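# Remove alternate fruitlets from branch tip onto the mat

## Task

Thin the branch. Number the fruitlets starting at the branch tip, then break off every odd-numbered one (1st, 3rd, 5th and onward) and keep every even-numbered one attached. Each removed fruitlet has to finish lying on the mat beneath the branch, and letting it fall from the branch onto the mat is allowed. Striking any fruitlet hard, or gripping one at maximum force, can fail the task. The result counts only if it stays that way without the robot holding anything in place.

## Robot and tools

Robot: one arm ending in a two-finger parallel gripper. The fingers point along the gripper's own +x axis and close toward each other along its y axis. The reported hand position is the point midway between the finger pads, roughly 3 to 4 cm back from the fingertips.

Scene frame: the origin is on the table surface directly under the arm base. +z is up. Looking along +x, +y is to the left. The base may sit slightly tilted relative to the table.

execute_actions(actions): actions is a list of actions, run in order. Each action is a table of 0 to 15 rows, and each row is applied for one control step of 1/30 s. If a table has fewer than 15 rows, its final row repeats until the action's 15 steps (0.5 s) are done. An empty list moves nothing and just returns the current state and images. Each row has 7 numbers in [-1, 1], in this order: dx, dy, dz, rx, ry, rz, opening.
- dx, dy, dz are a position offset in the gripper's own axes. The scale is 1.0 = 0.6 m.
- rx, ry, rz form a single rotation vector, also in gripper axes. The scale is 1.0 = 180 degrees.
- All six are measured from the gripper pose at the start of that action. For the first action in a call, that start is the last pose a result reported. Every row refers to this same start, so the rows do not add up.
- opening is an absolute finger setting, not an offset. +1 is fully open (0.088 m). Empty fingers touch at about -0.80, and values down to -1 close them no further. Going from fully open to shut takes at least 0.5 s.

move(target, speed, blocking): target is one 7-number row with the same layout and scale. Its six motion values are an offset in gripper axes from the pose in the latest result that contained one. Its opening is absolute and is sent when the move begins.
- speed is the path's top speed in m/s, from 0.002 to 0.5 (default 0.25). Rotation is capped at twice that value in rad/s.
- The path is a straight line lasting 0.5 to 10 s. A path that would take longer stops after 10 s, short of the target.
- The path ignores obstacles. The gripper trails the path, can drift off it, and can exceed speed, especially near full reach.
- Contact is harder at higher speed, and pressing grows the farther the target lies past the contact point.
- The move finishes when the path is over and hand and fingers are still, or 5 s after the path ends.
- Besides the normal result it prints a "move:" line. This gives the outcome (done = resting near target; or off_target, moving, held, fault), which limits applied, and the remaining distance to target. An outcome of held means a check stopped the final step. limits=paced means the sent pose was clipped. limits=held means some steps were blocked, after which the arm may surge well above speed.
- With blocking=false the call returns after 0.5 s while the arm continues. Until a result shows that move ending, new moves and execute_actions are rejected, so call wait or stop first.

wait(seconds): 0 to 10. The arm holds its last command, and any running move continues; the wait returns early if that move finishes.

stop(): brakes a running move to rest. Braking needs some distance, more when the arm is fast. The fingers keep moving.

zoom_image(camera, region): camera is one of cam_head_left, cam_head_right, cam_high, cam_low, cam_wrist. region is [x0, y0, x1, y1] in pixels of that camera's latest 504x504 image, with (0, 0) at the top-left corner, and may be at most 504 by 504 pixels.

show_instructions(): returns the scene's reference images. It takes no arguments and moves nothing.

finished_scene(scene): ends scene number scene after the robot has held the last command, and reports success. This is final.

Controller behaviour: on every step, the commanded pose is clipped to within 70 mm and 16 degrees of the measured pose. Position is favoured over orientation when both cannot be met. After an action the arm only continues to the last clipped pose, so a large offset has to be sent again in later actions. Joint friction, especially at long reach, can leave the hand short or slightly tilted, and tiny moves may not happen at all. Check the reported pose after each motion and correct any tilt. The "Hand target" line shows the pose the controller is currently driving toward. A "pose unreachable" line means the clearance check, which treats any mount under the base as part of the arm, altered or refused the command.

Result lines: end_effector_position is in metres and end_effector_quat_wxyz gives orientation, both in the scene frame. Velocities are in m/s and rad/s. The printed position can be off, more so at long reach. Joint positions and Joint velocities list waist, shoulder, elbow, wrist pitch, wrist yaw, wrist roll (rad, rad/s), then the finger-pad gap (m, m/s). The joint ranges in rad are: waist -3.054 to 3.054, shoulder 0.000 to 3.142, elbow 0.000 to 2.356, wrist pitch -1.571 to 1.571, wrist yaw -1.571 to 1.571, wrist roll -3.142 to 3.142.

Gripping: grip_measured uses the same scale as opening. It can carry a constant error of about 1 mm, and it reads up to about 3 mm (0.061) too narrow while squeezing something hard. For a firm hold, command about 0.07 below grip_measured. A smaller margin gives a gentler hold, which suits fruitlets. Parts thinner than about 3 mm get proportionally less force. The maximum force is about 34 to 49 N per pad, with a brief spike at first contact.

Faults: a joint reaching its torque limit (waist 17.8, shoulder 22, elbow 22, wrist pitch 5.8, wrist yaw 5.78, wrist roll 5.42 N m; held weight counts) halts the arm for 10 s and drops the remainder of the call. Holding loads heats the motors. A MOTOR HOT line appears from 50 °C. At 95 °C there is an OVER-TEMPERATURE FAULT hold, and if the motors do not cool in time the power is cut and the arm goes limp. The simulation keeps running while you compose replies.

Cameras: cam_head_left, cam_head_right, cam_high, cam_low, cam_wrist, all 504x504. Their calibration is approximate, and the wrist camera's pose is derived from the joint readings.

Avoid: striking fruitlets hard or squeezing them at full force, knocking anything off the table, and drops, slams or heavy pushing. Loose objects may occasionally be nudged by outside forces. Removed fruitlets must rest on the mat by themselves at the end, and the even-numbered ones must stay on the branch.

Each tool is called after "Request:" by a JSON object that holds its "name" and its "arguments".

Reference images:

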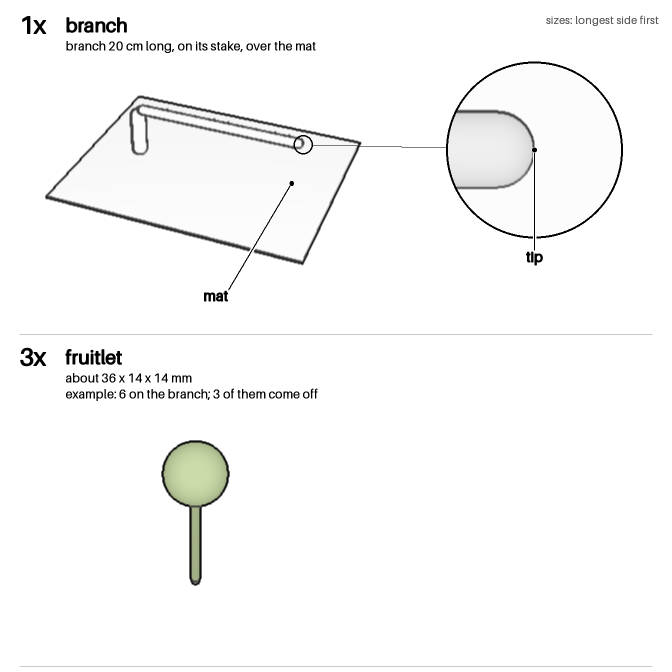

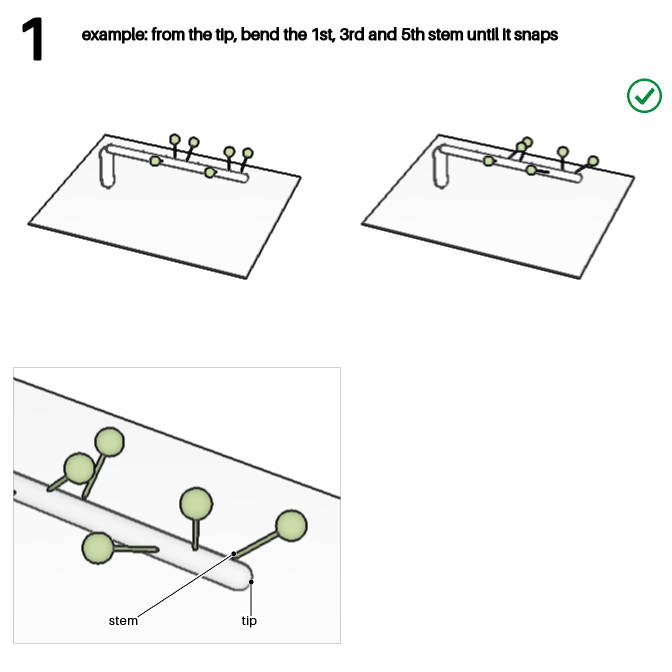

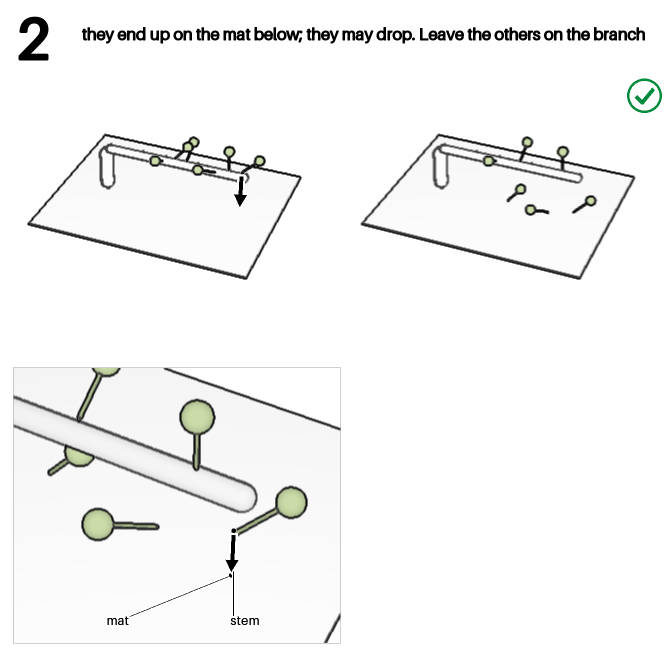

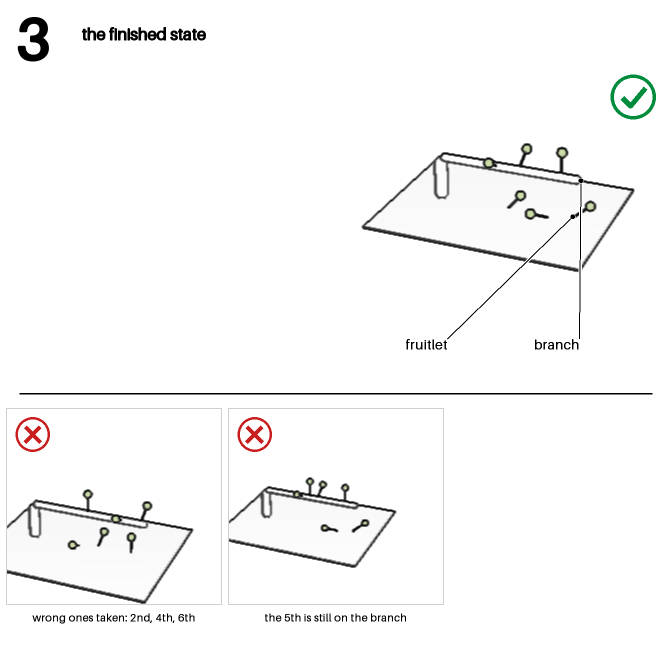

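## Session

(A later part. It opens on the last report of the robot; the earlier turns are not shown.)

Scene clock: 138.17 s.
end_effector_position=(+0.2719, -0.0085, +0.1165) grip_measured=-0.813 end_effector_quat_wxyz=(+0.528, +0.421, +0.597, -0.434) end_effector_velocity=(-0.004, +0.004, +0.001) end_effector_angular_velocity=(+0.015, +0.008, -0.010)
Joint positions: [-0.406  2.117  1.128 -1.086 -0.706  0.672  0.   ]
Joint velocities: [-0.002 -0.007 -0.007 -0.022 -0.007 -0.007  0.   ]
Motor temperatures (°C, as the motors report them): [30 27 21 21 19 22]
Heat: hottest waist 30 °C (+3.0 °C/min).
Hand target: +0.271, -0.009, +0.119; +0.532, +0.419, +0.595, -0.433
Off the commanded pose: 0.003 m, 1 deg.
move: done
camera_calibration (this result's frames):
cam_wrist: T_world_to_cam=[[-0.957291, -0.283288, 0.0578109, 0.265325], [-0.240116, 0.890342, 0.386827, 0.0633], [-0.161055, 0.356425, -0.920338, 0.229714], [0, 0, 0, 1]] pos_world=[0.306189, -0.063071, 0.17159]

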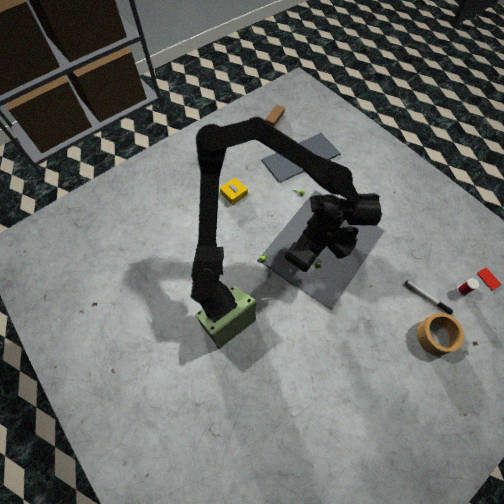

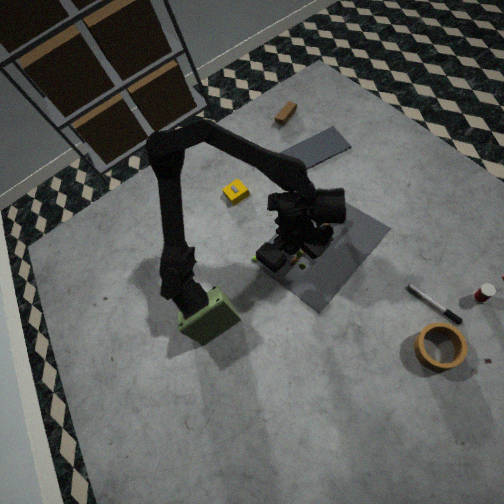

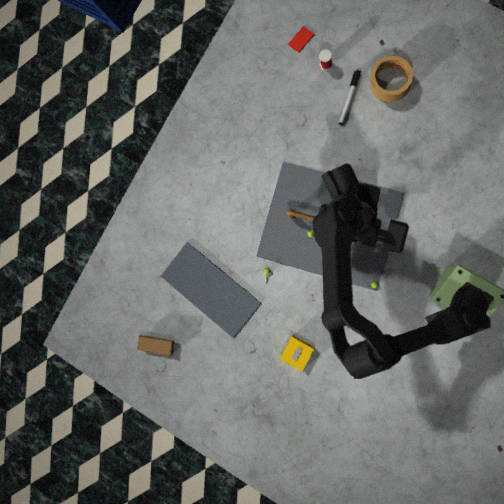

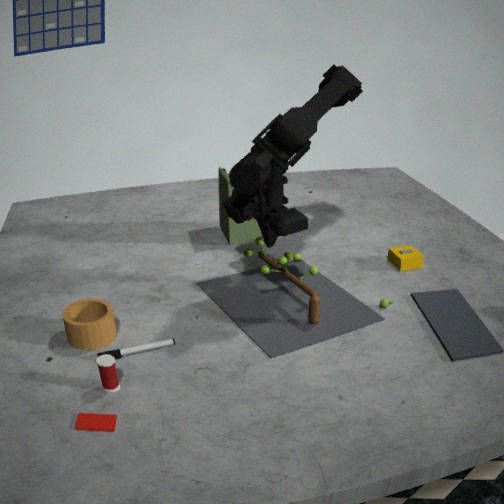

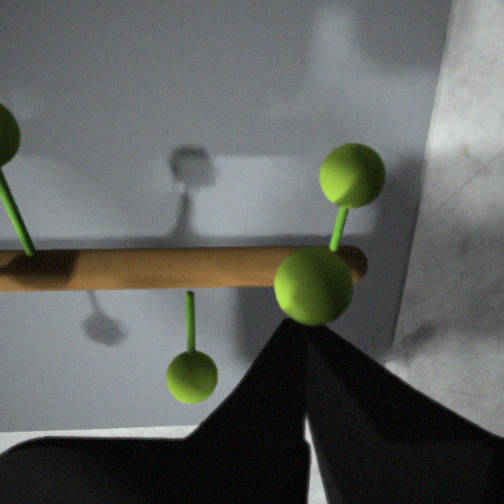

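Request:
{"name": "move", "arguments": {"target": [-0.03,-0.02,0.068,0,0,0,-0.15], "speed": 0.1}}

Request:
{"name": "move", "arguments": {"target": [0.065,0,0,0,0,0,-0.15], "speed": 0.05}}

Scene clock: 156.70 s.
end_effector_position=(+0.2721, -0.0487, +0.1317) grip_measured=-0.153 end_effector_quat_wxyz=(+0.528, +0.421, +0.598, -0.432) end_effector_velocity=(+0.002, -0.003, +0.001) end_effector_angular_velocity=(-0.009, -0.005, +0.028)
Joint positions: [-0.517  2.233  1.224 -1.143 -0.651  0.547  0.032]
Joint velocities: [-0.002  0.002  0.007  0.007  0.007 -0.022 -0.   ]
Motor temperatures (°C, as the motors report them): [29 27 21 21 19 22]
Heat: hottest waist 29 °C (+1.0 °C/min).
Hand target: +0.272, -0.052, +0.132; +0.528, +0.421, +0.597, -0.434
Off the commanded pose: 0.003 m, 0 deg.
move: done
camera_calibration (this result's frames):
cam_wrist: T_world_to_cam=[[-0.956603, -0.286053, 0.055546, 0.253199], [-0.243258, 0.888878, 0.38823, 0.0938855], [-0.160428, 0.357869, -0.919887, 0.257926], [0, 0, 0, 1]] pos_world=[0.306428, -0.103328, 0.186749]

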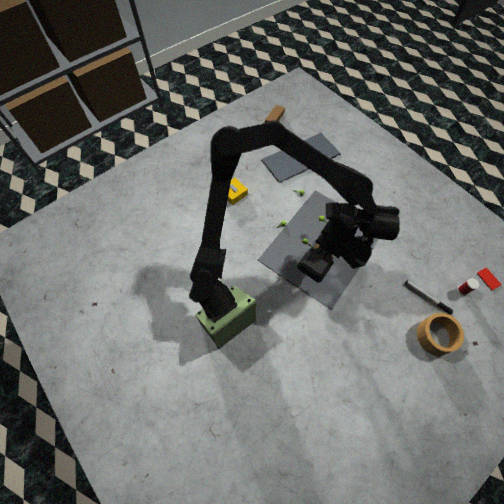

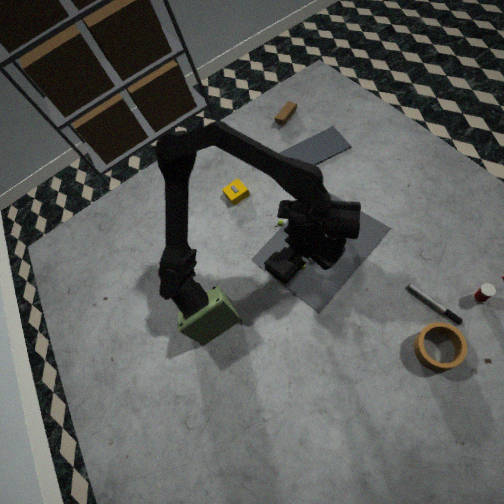

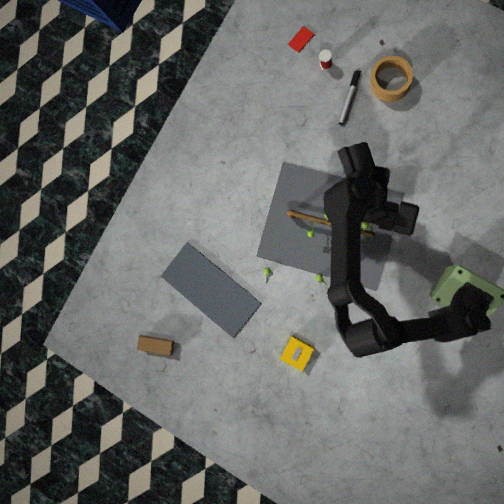

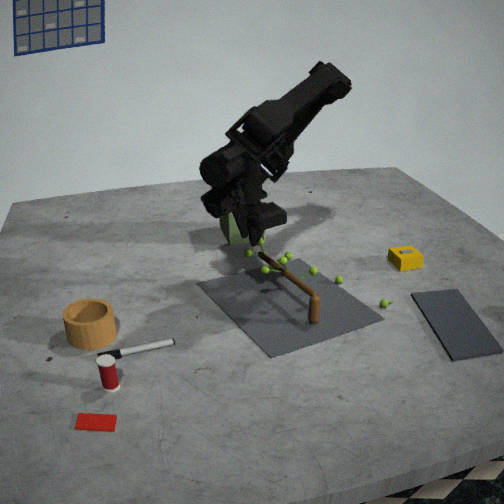

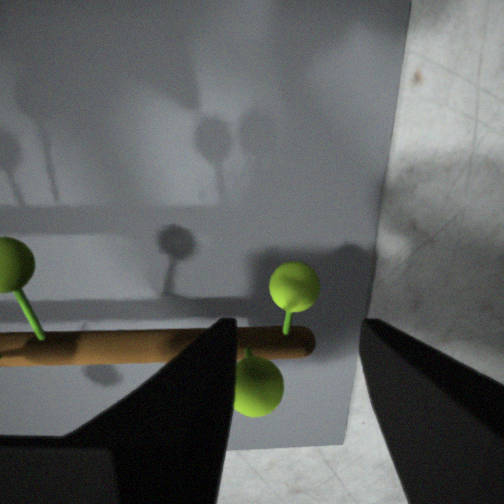

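Scene clock: 157.80 s.
end_effector_position=(+0.2709, -0.0465, +0.0959) grip_measured=-0.152 end_effector_quat_wxyz=(+0.533, +0.417, +0.597, -0.431) end_effector_velocity=(-0.001, +0.002, -0.002) end_effector_angular_velocity=(+0.021, -0.011, -0.001)
Joint positions: [-0.442  2.243  1.126 -0.972 -0.686  0.627  0.032]
Joint velocities: [-0.002  0.002 -0.012  0.007 -0.022 -0.007 -0.   ]
Motor temperatures (°C, as the motors report them): [29 27 21 21 19 22]
Heat: hottest waist 29 °C (+1.0 °C/min).
Hand target: +0.269, -0.047, +0.093; +0.528, +0.421, +0.597, -0.432
Off the commanded pose: 0.004 m, 1 deg.
move: done
camera_calibration (this result's frames):
cam_wrist: T_world_to_cam=[[-0.954116, -0.294581, 0.0537114, 0.253768], [-0.253346, 0.889777, 0.379621, 0.109132], [-0.15962, 0.348595, -0.923582, 0.223713], [0, 0, 0, 1]] pos_world=[0.305481, -0.100333, 0.151558]

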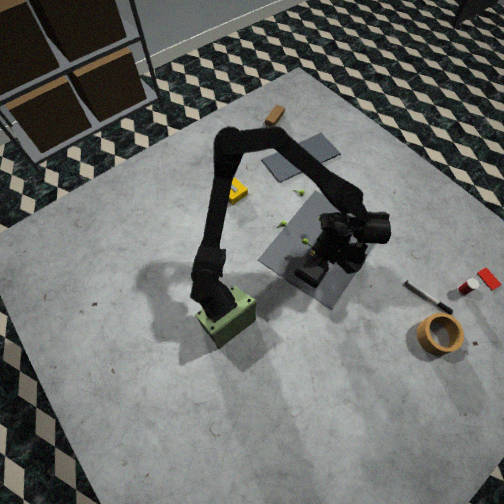

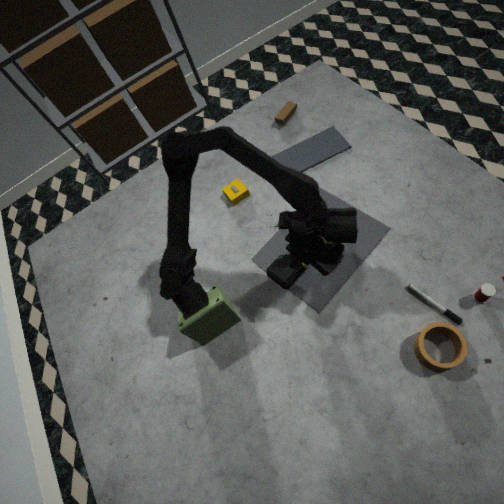

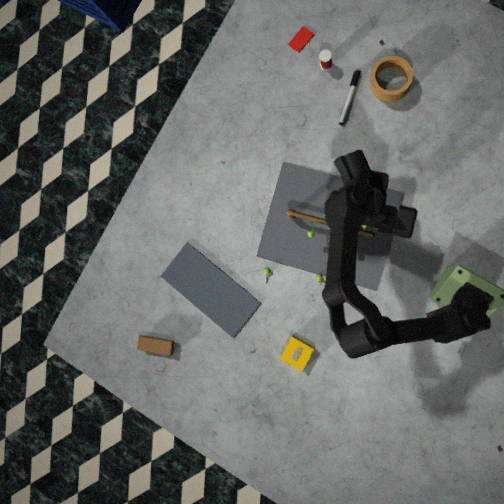

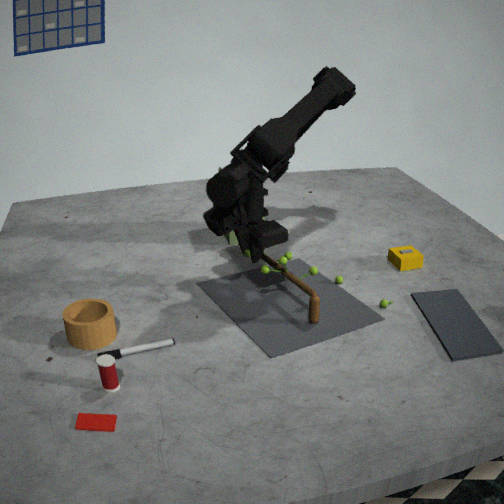

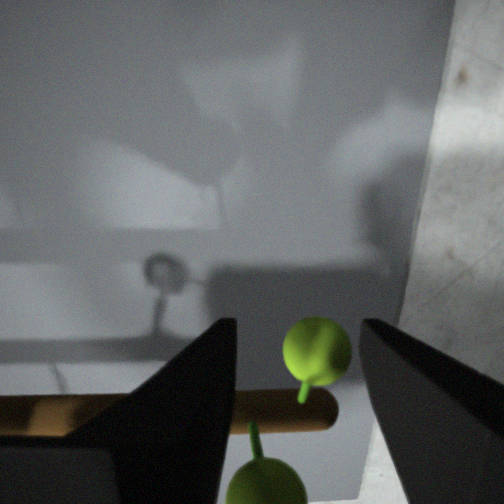

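Request:
{"name": "move", "arguments": {"target": [0.022,-0.004,0.012,0,0,0,-0.15], "speed": 0.03}}

Request:
{"name": "move", "arguments": {"target": [0,0,0,0,0,0,-0.53]}}

Scene clock: 172.70 s.
end_effector_position=(+0.2719, -0.0532, +0.0856) grip_measured=-0.152 end_effector_quat_wxyz=(+0.539, +0.413, +0.595, -0.430) end_effector_velocity=(+0.005, +0.004, +0.001) end_effector_angular_velocity=(+0.025, -0.032, +0.011)
Joint positions: [-0.431  2.268  1.113 -0.913 -0.688  0.637  0.032]
Joint velocities: [-0.002 -0.007 -0.002  0.007 -0.037 -0.007  0.   ]
Motor temperatures (°C, as the motors report them): [29 26 20 21 19 22]
Heat: hottest waist 29 °C (+0.0 °C/min).
Hand target: +0.270, -0.054, +0.083; +0.534, +0.417, +0.596, -0.431
Off the commanded pose: 0.004 m, 1 deg.
move: done
camera_calibration (this result's frames):
cam_wrist: T_world_to_cam=[[-0.9514, -0.303699, 0.0510346, 0.25227], [-0.264274, 0.890238, 0.370993, 0.122925], [-0.158103, 0.339476, -0.927232, 0.216078], [0, 0, 0, 1]] pos_world=[0.306658, -0.106172, 0.141875]

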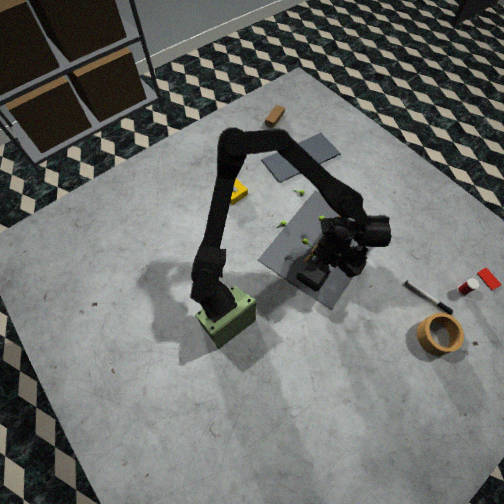

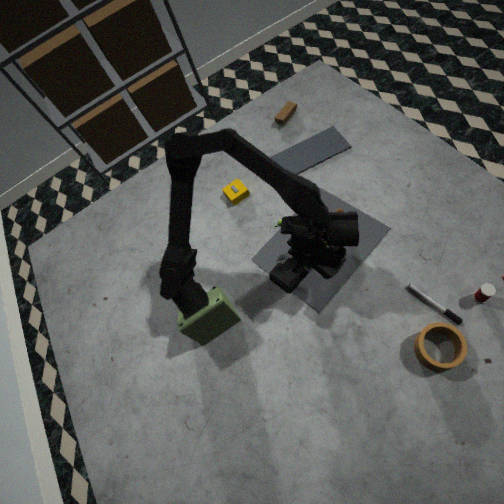

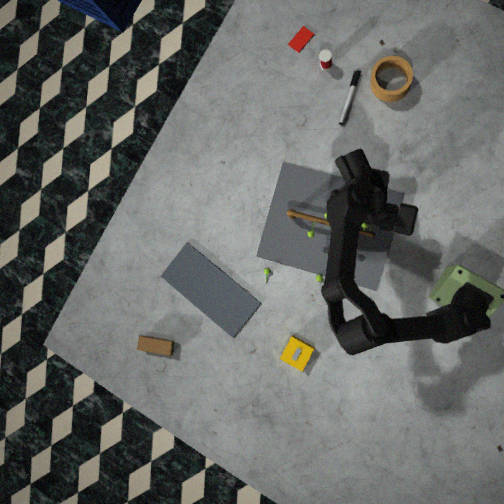

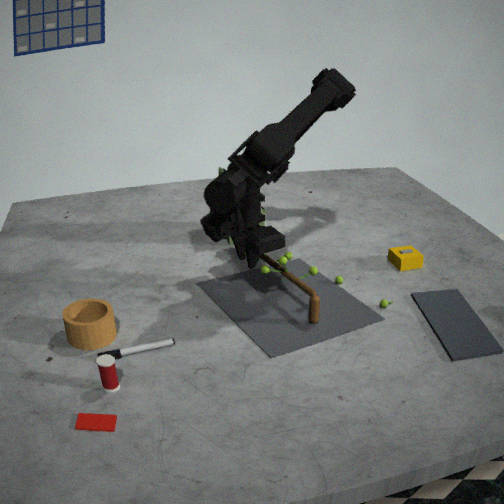

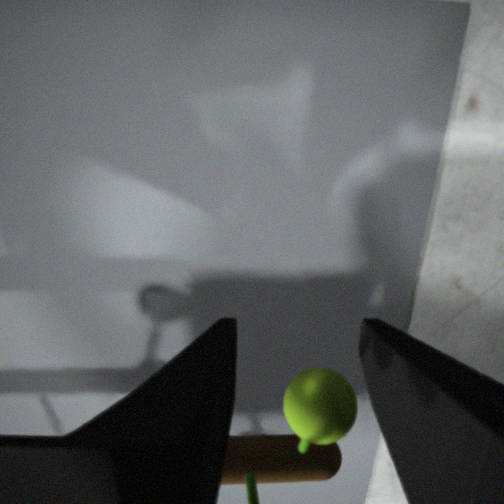

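Scene clock: 173.30 s.
end_effector_position=(+0.2719, -0.0532, +0.0856) grip_measured=-0.526 end_effector_quat_wxyz=(+0.539, +0.413, +0.595, -0.430) end_effector_velocity=(-0.001, +0.002, +0.001) end_effector_angular_velocity=(+0.008, -0.001, -0.014)
Joint positions: [-0.431  2.268  1.113 -0.913 -0.688  0.637  0.013]
Joint velocities: [-0.002 -0.002 -0.002 -0.007 -0.007  0.007 -0.001]
Motor temperatures (°C, as the motors report them): [29 26 20 21 19 22]
Heat: hottest waist 29 °C (+0.0 °C/min).
Hand target: +0.272, -0.053, +0.086; +0.539, +0.413, +0.595, -0.430
Off the commanded pose: 0.000 m, 0 deg.
move: done
camera_calibration (this result's frames):
cam_wrist: T_world_to_cam=[[-0.9514, -0.303699, 0.0510346, 0.25227], [-0.264274, 0.890238, 0.370993, 0.122925], [-0.158103, 0.339476, -0.927232, 0.216078], [0, 0, 0, 1]] pos_world=[0.306658, -0.106172, 0.141875]

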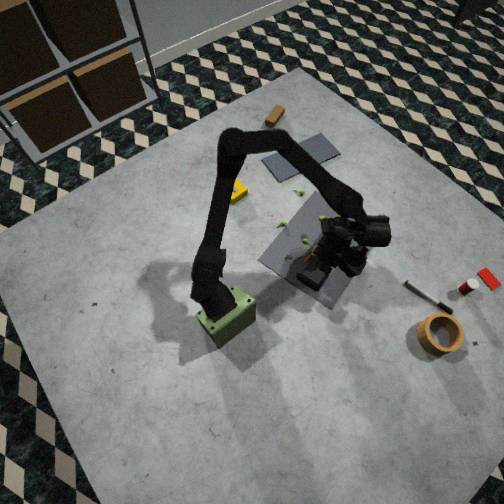

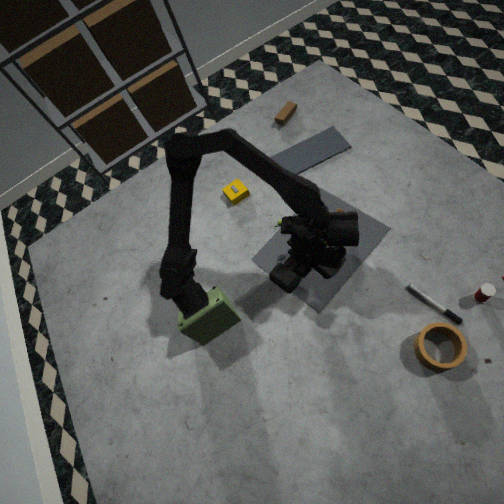

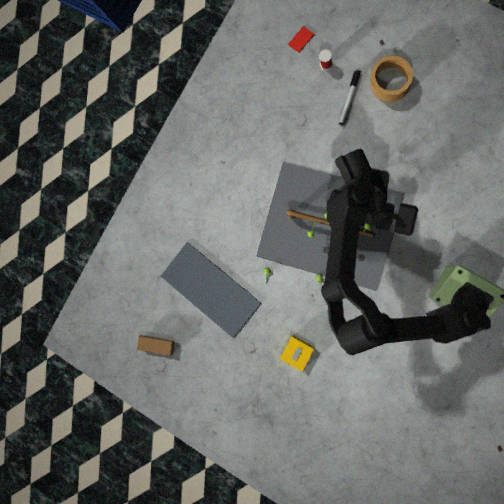

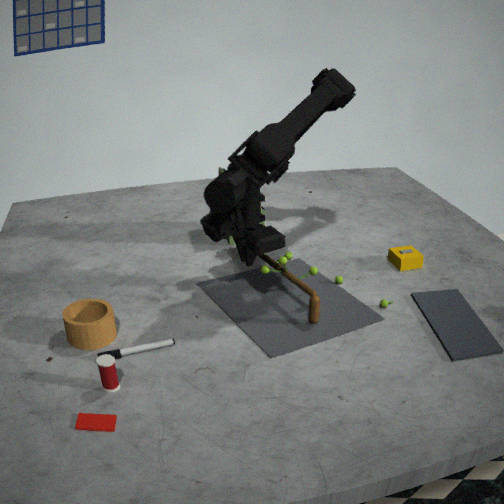

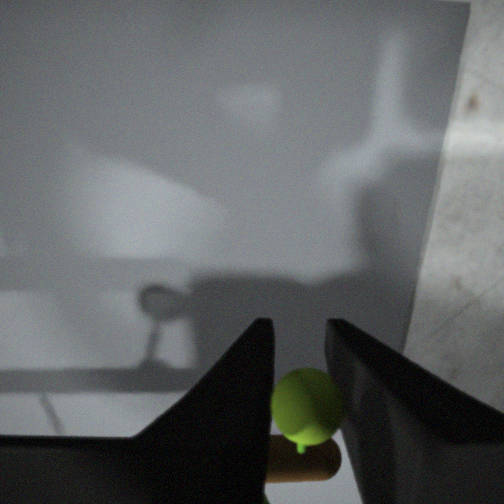

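Request:
{"name": "move", "arguments": {"target": [0,0,0,0,0,0,-0.57]}}

Request:
{"name": "move", "arguments": {"target": [0.02,0.05,0.01,0,0,0,-0.57], "speed": 0.02}}

Scene clock: 181.53 s.
end_effector_position=(+0.2719, -0.0532, +0.0856) grip_measured=-0.560 end_effector_quat_wxyz=(+0.539, +0.413, +0.595, -0.430) end_effector_velocity=(-0.001, +0.002, +0.001) end_effector_angular_velocity=(+0.011, -0.002, +0.015)
Joint positions: [-0.431  2.268  1.113 -0.913 -0.688  0.637  0.012]
Joint velocities: [-0.002 -0.002 -0.002 -0.007 -0.007 -0.022 -0.   ]
Motor temperatures (°C, as the motors report them): [29 26 21 21 19 22]
Heat: hottest waist 29 °C (-1.0 °C/min).
Hand target: +0.272, -0.053, +0.086; +0.539, +0.413, +0.595, -0.430
Off the commanded pose: 0.000 m, 0 deg.
move: done
camera_calibration (this result's frames):
cam_wrist: T_world_to_cam=[[-0.9514, -0.303699, 0.0510346, 0.25227], [-0.264274, 0.890238, 0.370993, 0.122925], [-0.158103, 0.339476, -0.927232, 0.216078], [0, 0, 0, 1]] pos_world=[0.306658, -0.106172, 0.141875]

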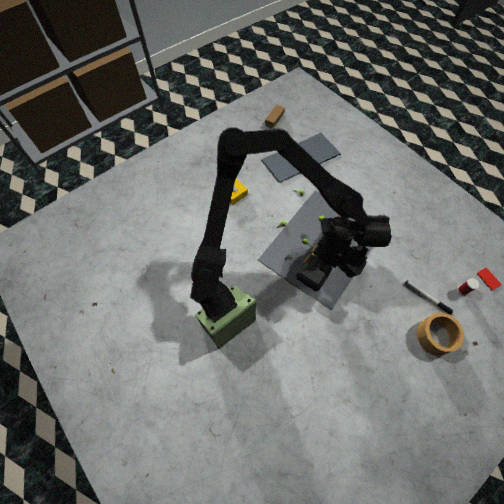

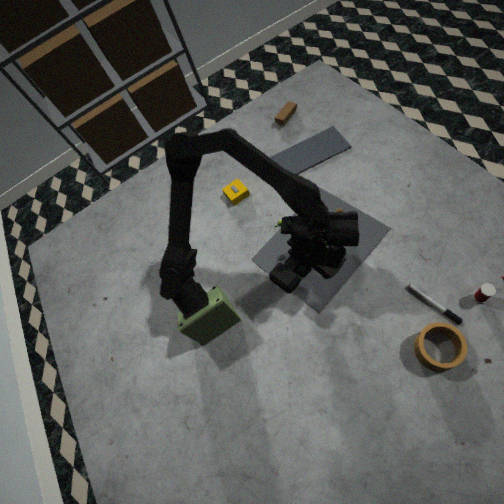

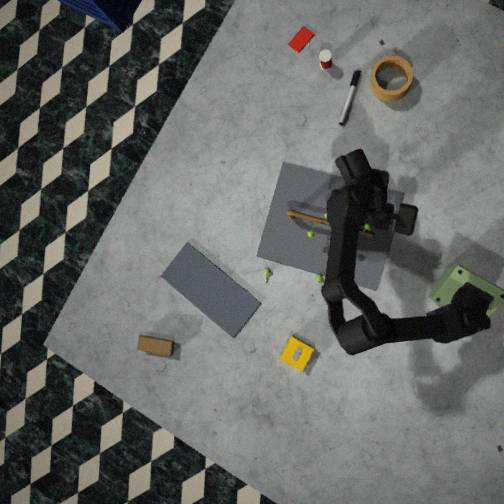

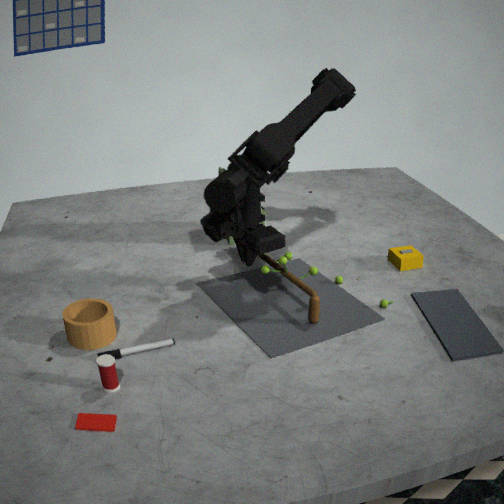

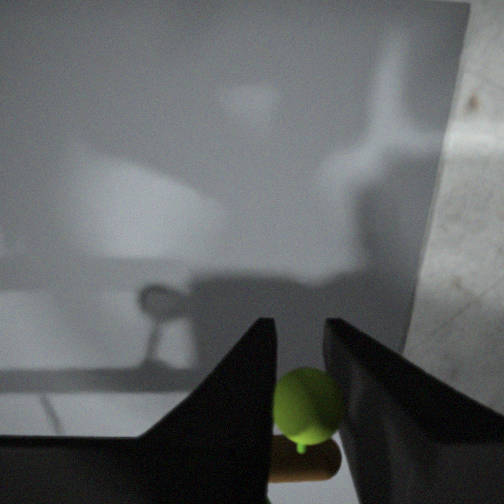

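Scene clock: 183.40 s.
end_effector_position=(+0.2989, -0.0489, +0.0724) grip_measured=-0.561 end_effector_quat_wxyz=(+0.539, +0.411, +0.596, -0.431) end_effector_velocity=(+0.003, +0.003, +0.002) end_effector_angular_velocity=(+0.018, -0.015, +0.005)
Joint positions: [-0.361  2.323  1.202 -0.897 -0.714  0.716  0.012]
Joint velocities: [-0.002 -0.002  0.007 -0.007 -0.022 -0.007  0.   ]
Motor temperatures (°C, as the motors report them): [28 26 21 21 19 22]
Heat: hottest waist 28 °C (-2.0 °C/min).
Hand target: +0.301, -0.050, +0.071; +0.539, +0.413, +0.595, -0.430
Off the commanded pose: 0.003 m, 0 deg.
move: done
camera_calibration (this result's frames):
cam_wrist: T_world_to_cam=[[-0.950707, -0.30506, 0.0556318, 0.279352], [-0.2644, 0.891205, 0.368575, 0.131415], [-0.162017, 0.335698, -0.927932, 0.207759], [0, 0, 0, 1]] pos_world=[0.333988, -0.101642, 0.12881]

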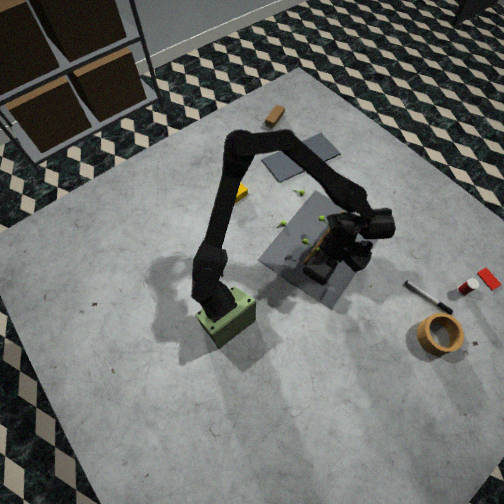

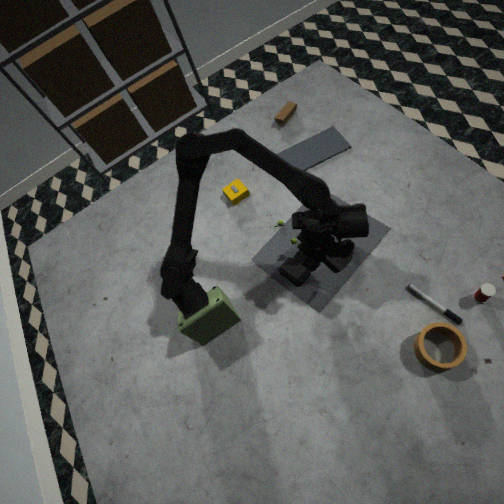

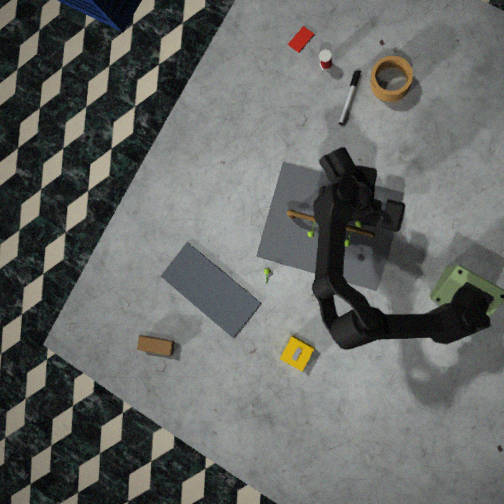

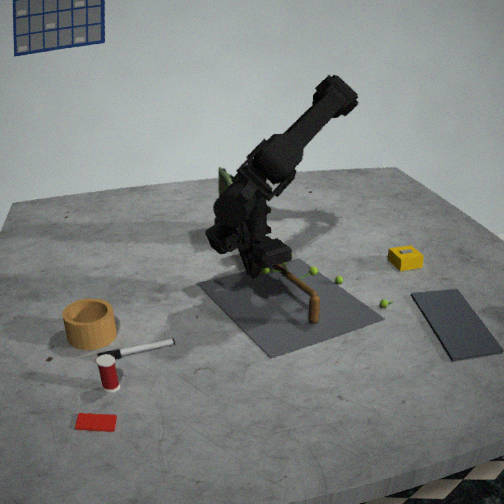

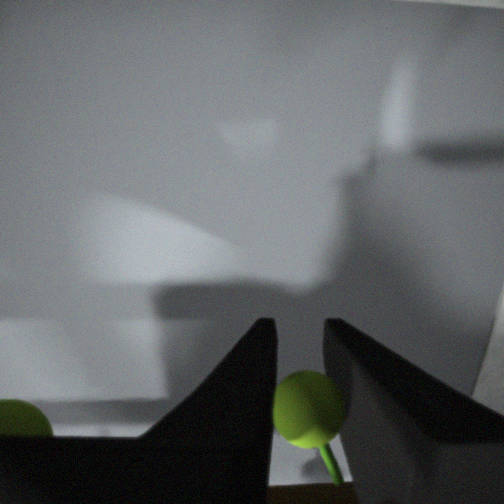

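Request:
{"name": "move", "arguments": {"target": [0.04,0,0.03,0,0,0,-0.57], "speed": 0.04}}

Request:
{"name": "move", "arguments": {"target": [0,0,0,0,0,0,-0.15]}}

Request:
{"name": "move", "arguments": {"target": [-0.12,0.03,0,0,0,0,-0.15], "speed": 0.15}}

Scene clock: 194.37 s.
end_effector_position=(+0.3042, -0.0679, +0.0544) grip_measured=-0.561 end_effector_quat_wxyz=(+0.545, +0.415, +0.588, -0.431) end_effector_velocity=(+0.002, +0.001, -0.001) end_effector_angular_velocity=(+0.018, -0.015, +0.006)
Joint positions: [-0.358  2.397  1.21  -0.801 -0.719  0.745  0.012]
Joint velocities: [-0.002  0.002 -0.002  0.007 -0.022 -0.007 -0.   ]
Motor temperatures (°C, as the motors report them): [29 26 21 21 19 22]
Heat: hottest waist 29 °C (-1.0 °C/min).
Hand target: +0.302, -0.065, +0.048; +0.539, +0.411, +0.596, -0.431
Off the commanded pose: 0.007 m, 1 deg.
move: done
camera_calibration (this result's frames):
cam_wrist: T_world_to_cam=[[-0.953751, -0.297947, 0.0398389, 0.281865], [-0.265011, 0.895972, 0.356374, 0.157531], [-0.141875, 0.329334, -0.933494, 0.192014], [0, 0, 0, 1]] pos_world=[0.337819, -0.120399, 0.111875]

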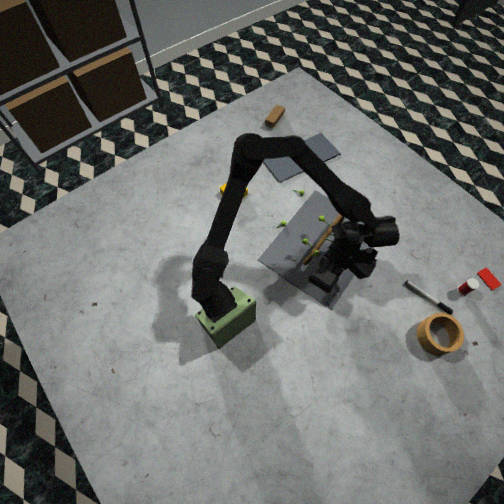

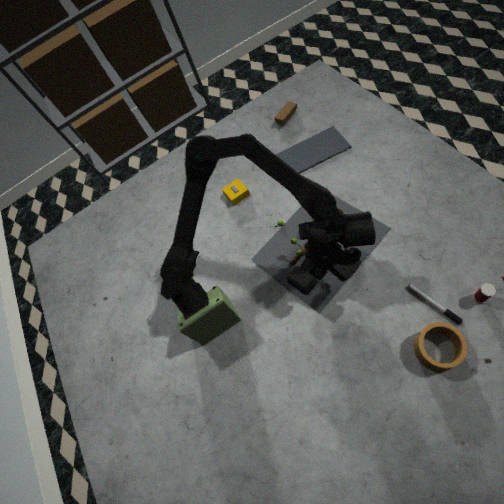

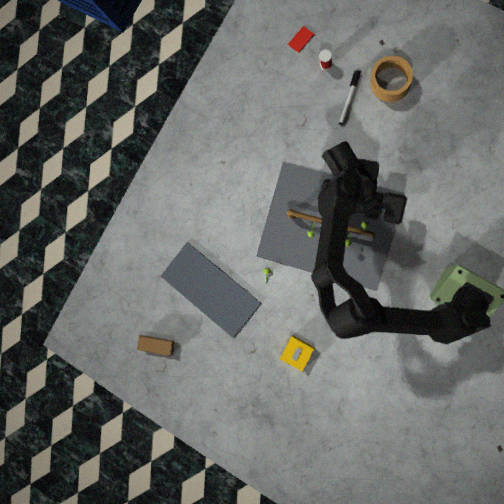

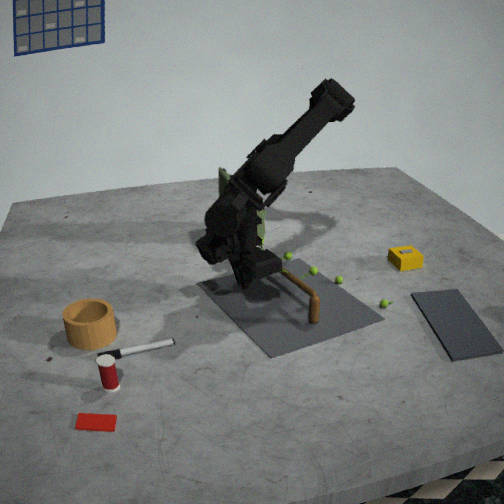

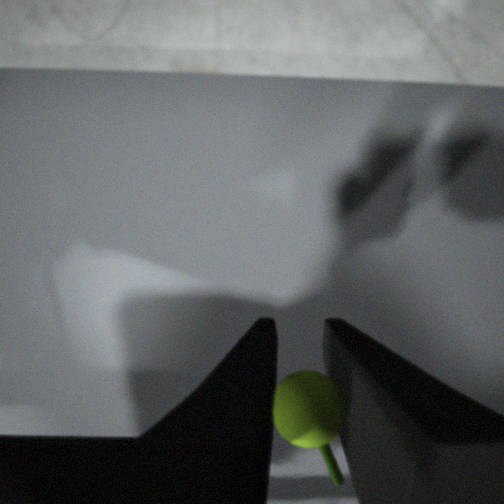

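Scene clock: 194.97 s.
end_effector_position=(+0.3042, -0.0683, +0.0548) grip_measured=-0.154 end_effector_quat_wxyz=(+0.545, +0.415, +0.587, -0.431) end_effector_velocity=(+0.001, +0.000, +0.001) end_effector_angular_velocity=(+0.003, -0.010, -0.005)
Joint positions: [-0.36   2.397  1.21  -0.8   -0.719  0.745  0.031]
Joint velocities: [-0.002 -0.002 -0.002  0.007 -0.007  0.007  0.001]
Motor temperatures (°C, as the motors report them): [29 26 21 21 19 22]
Heat: hottest waist 29 °C (-1.0 °C/min).
Hand target: +0.304, -0.068, +0.054; +0.545, +0.414, +0.588, -0.431
Off the commanded pose: 0.001 m, 0 deg.
move: done
camera_calibration (this result's frames):
cam_wrist: T_world_to_cam=[[-0.954135, -0.296909, 0.0383442, 0.282032], [-0.264615, 0.896309, 0.355822, 0.157727], [-0.140015, 0.329356, -0.933767, 0.192], [0, 0, 0, 1]] pos_world=[0.337716, -0.12087, 0.112346]

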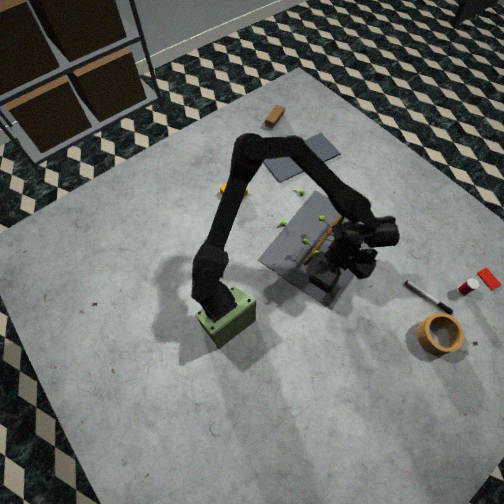

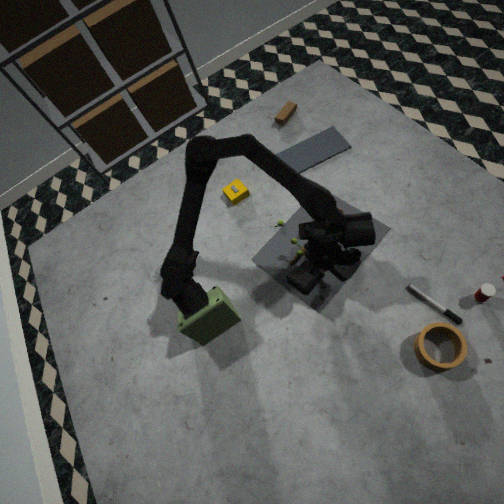

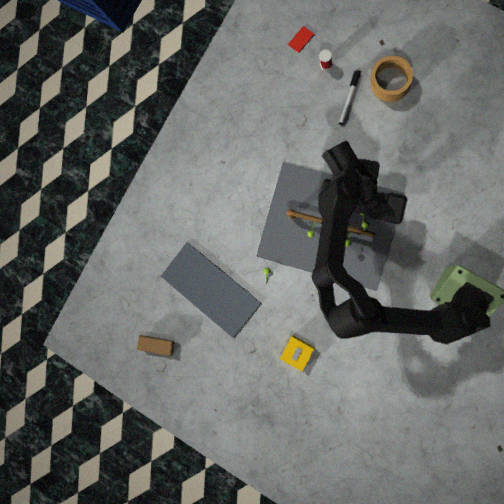

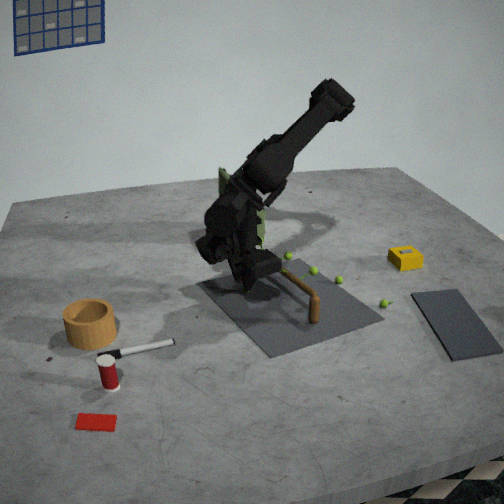

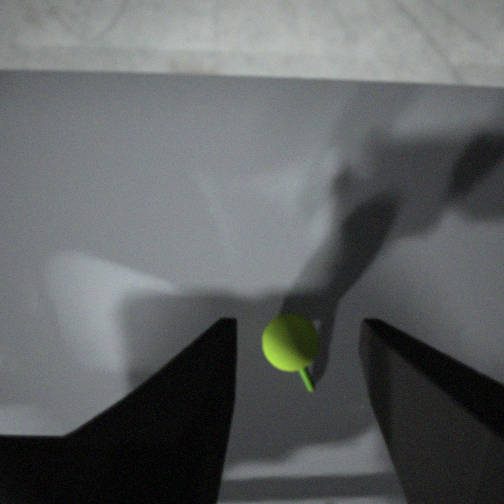

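Scene clock: 195.93 s.
end_effector_position=(+0.3235, -0.0643, +0.1214) grip_measured=-0.152 end_effector_quat_wxyz=(+0.539, +0.418, +0.590, -0.433) end_effector_velocity=(+0.002, +0.004, +0.005) end_effector_angular_velocity=(+0.021, -0.014, -0.004)
Joint positions: [-0.457  2.377  1.436 -1.134 -0.679  0.629  0.032]
Joint velocities: [-0.007 -0.002  0.012 -0.022 -0.022 -0.007 -0.   ]
Motor temperatures (°C, as the motors report them): [29 26 21 21 19 22]
Heat: hottest waist 29 °C (-1.0 °C/min).
Hand target: +0.326, -0.065, +0.126; +0.545, +0.415, +0.587, -0.432
Off the commanded pose: 0.005 m, 1 deg.
move: done
camera_calibration (this result's frames):
cam_wrist: T_world_to_cam=[[-0.955823, -0.290689, 0.0436145, 0.299337], [-0.255496, 0.894974, 0.36571, 0.131295], [-0.145342, 0.338411, -0.929706, 0.257327], [0, 0, 0, 1]] pos_world=[0.357059, -0.117574, 0.178167]

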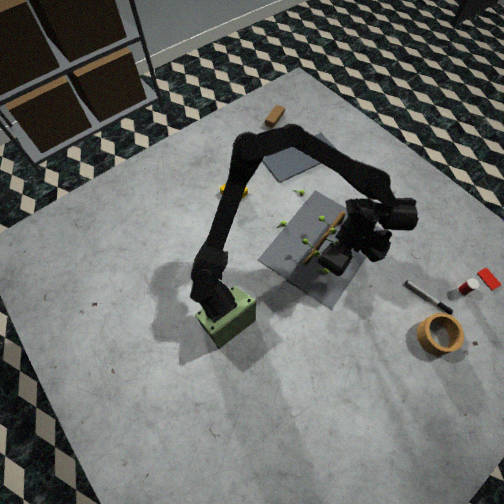

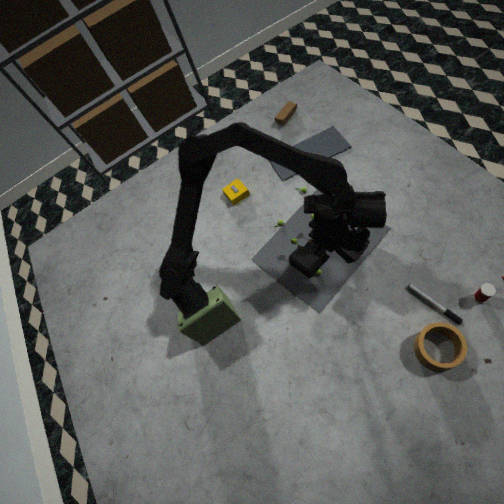

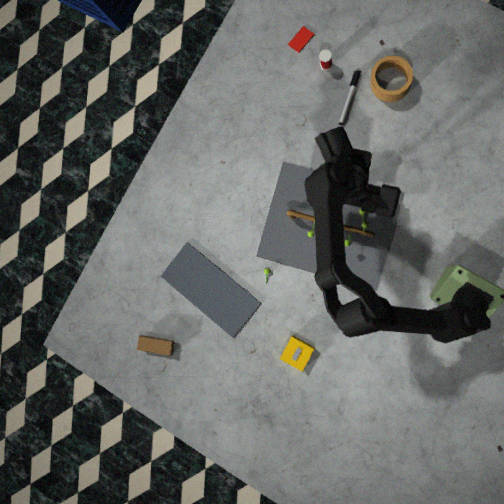

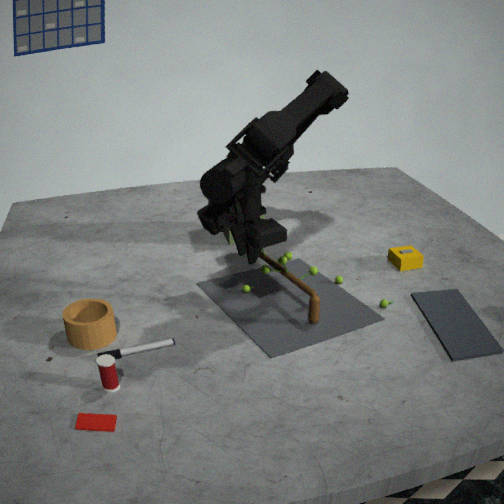

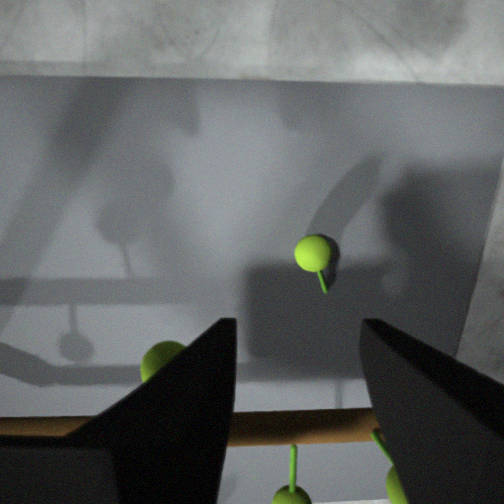

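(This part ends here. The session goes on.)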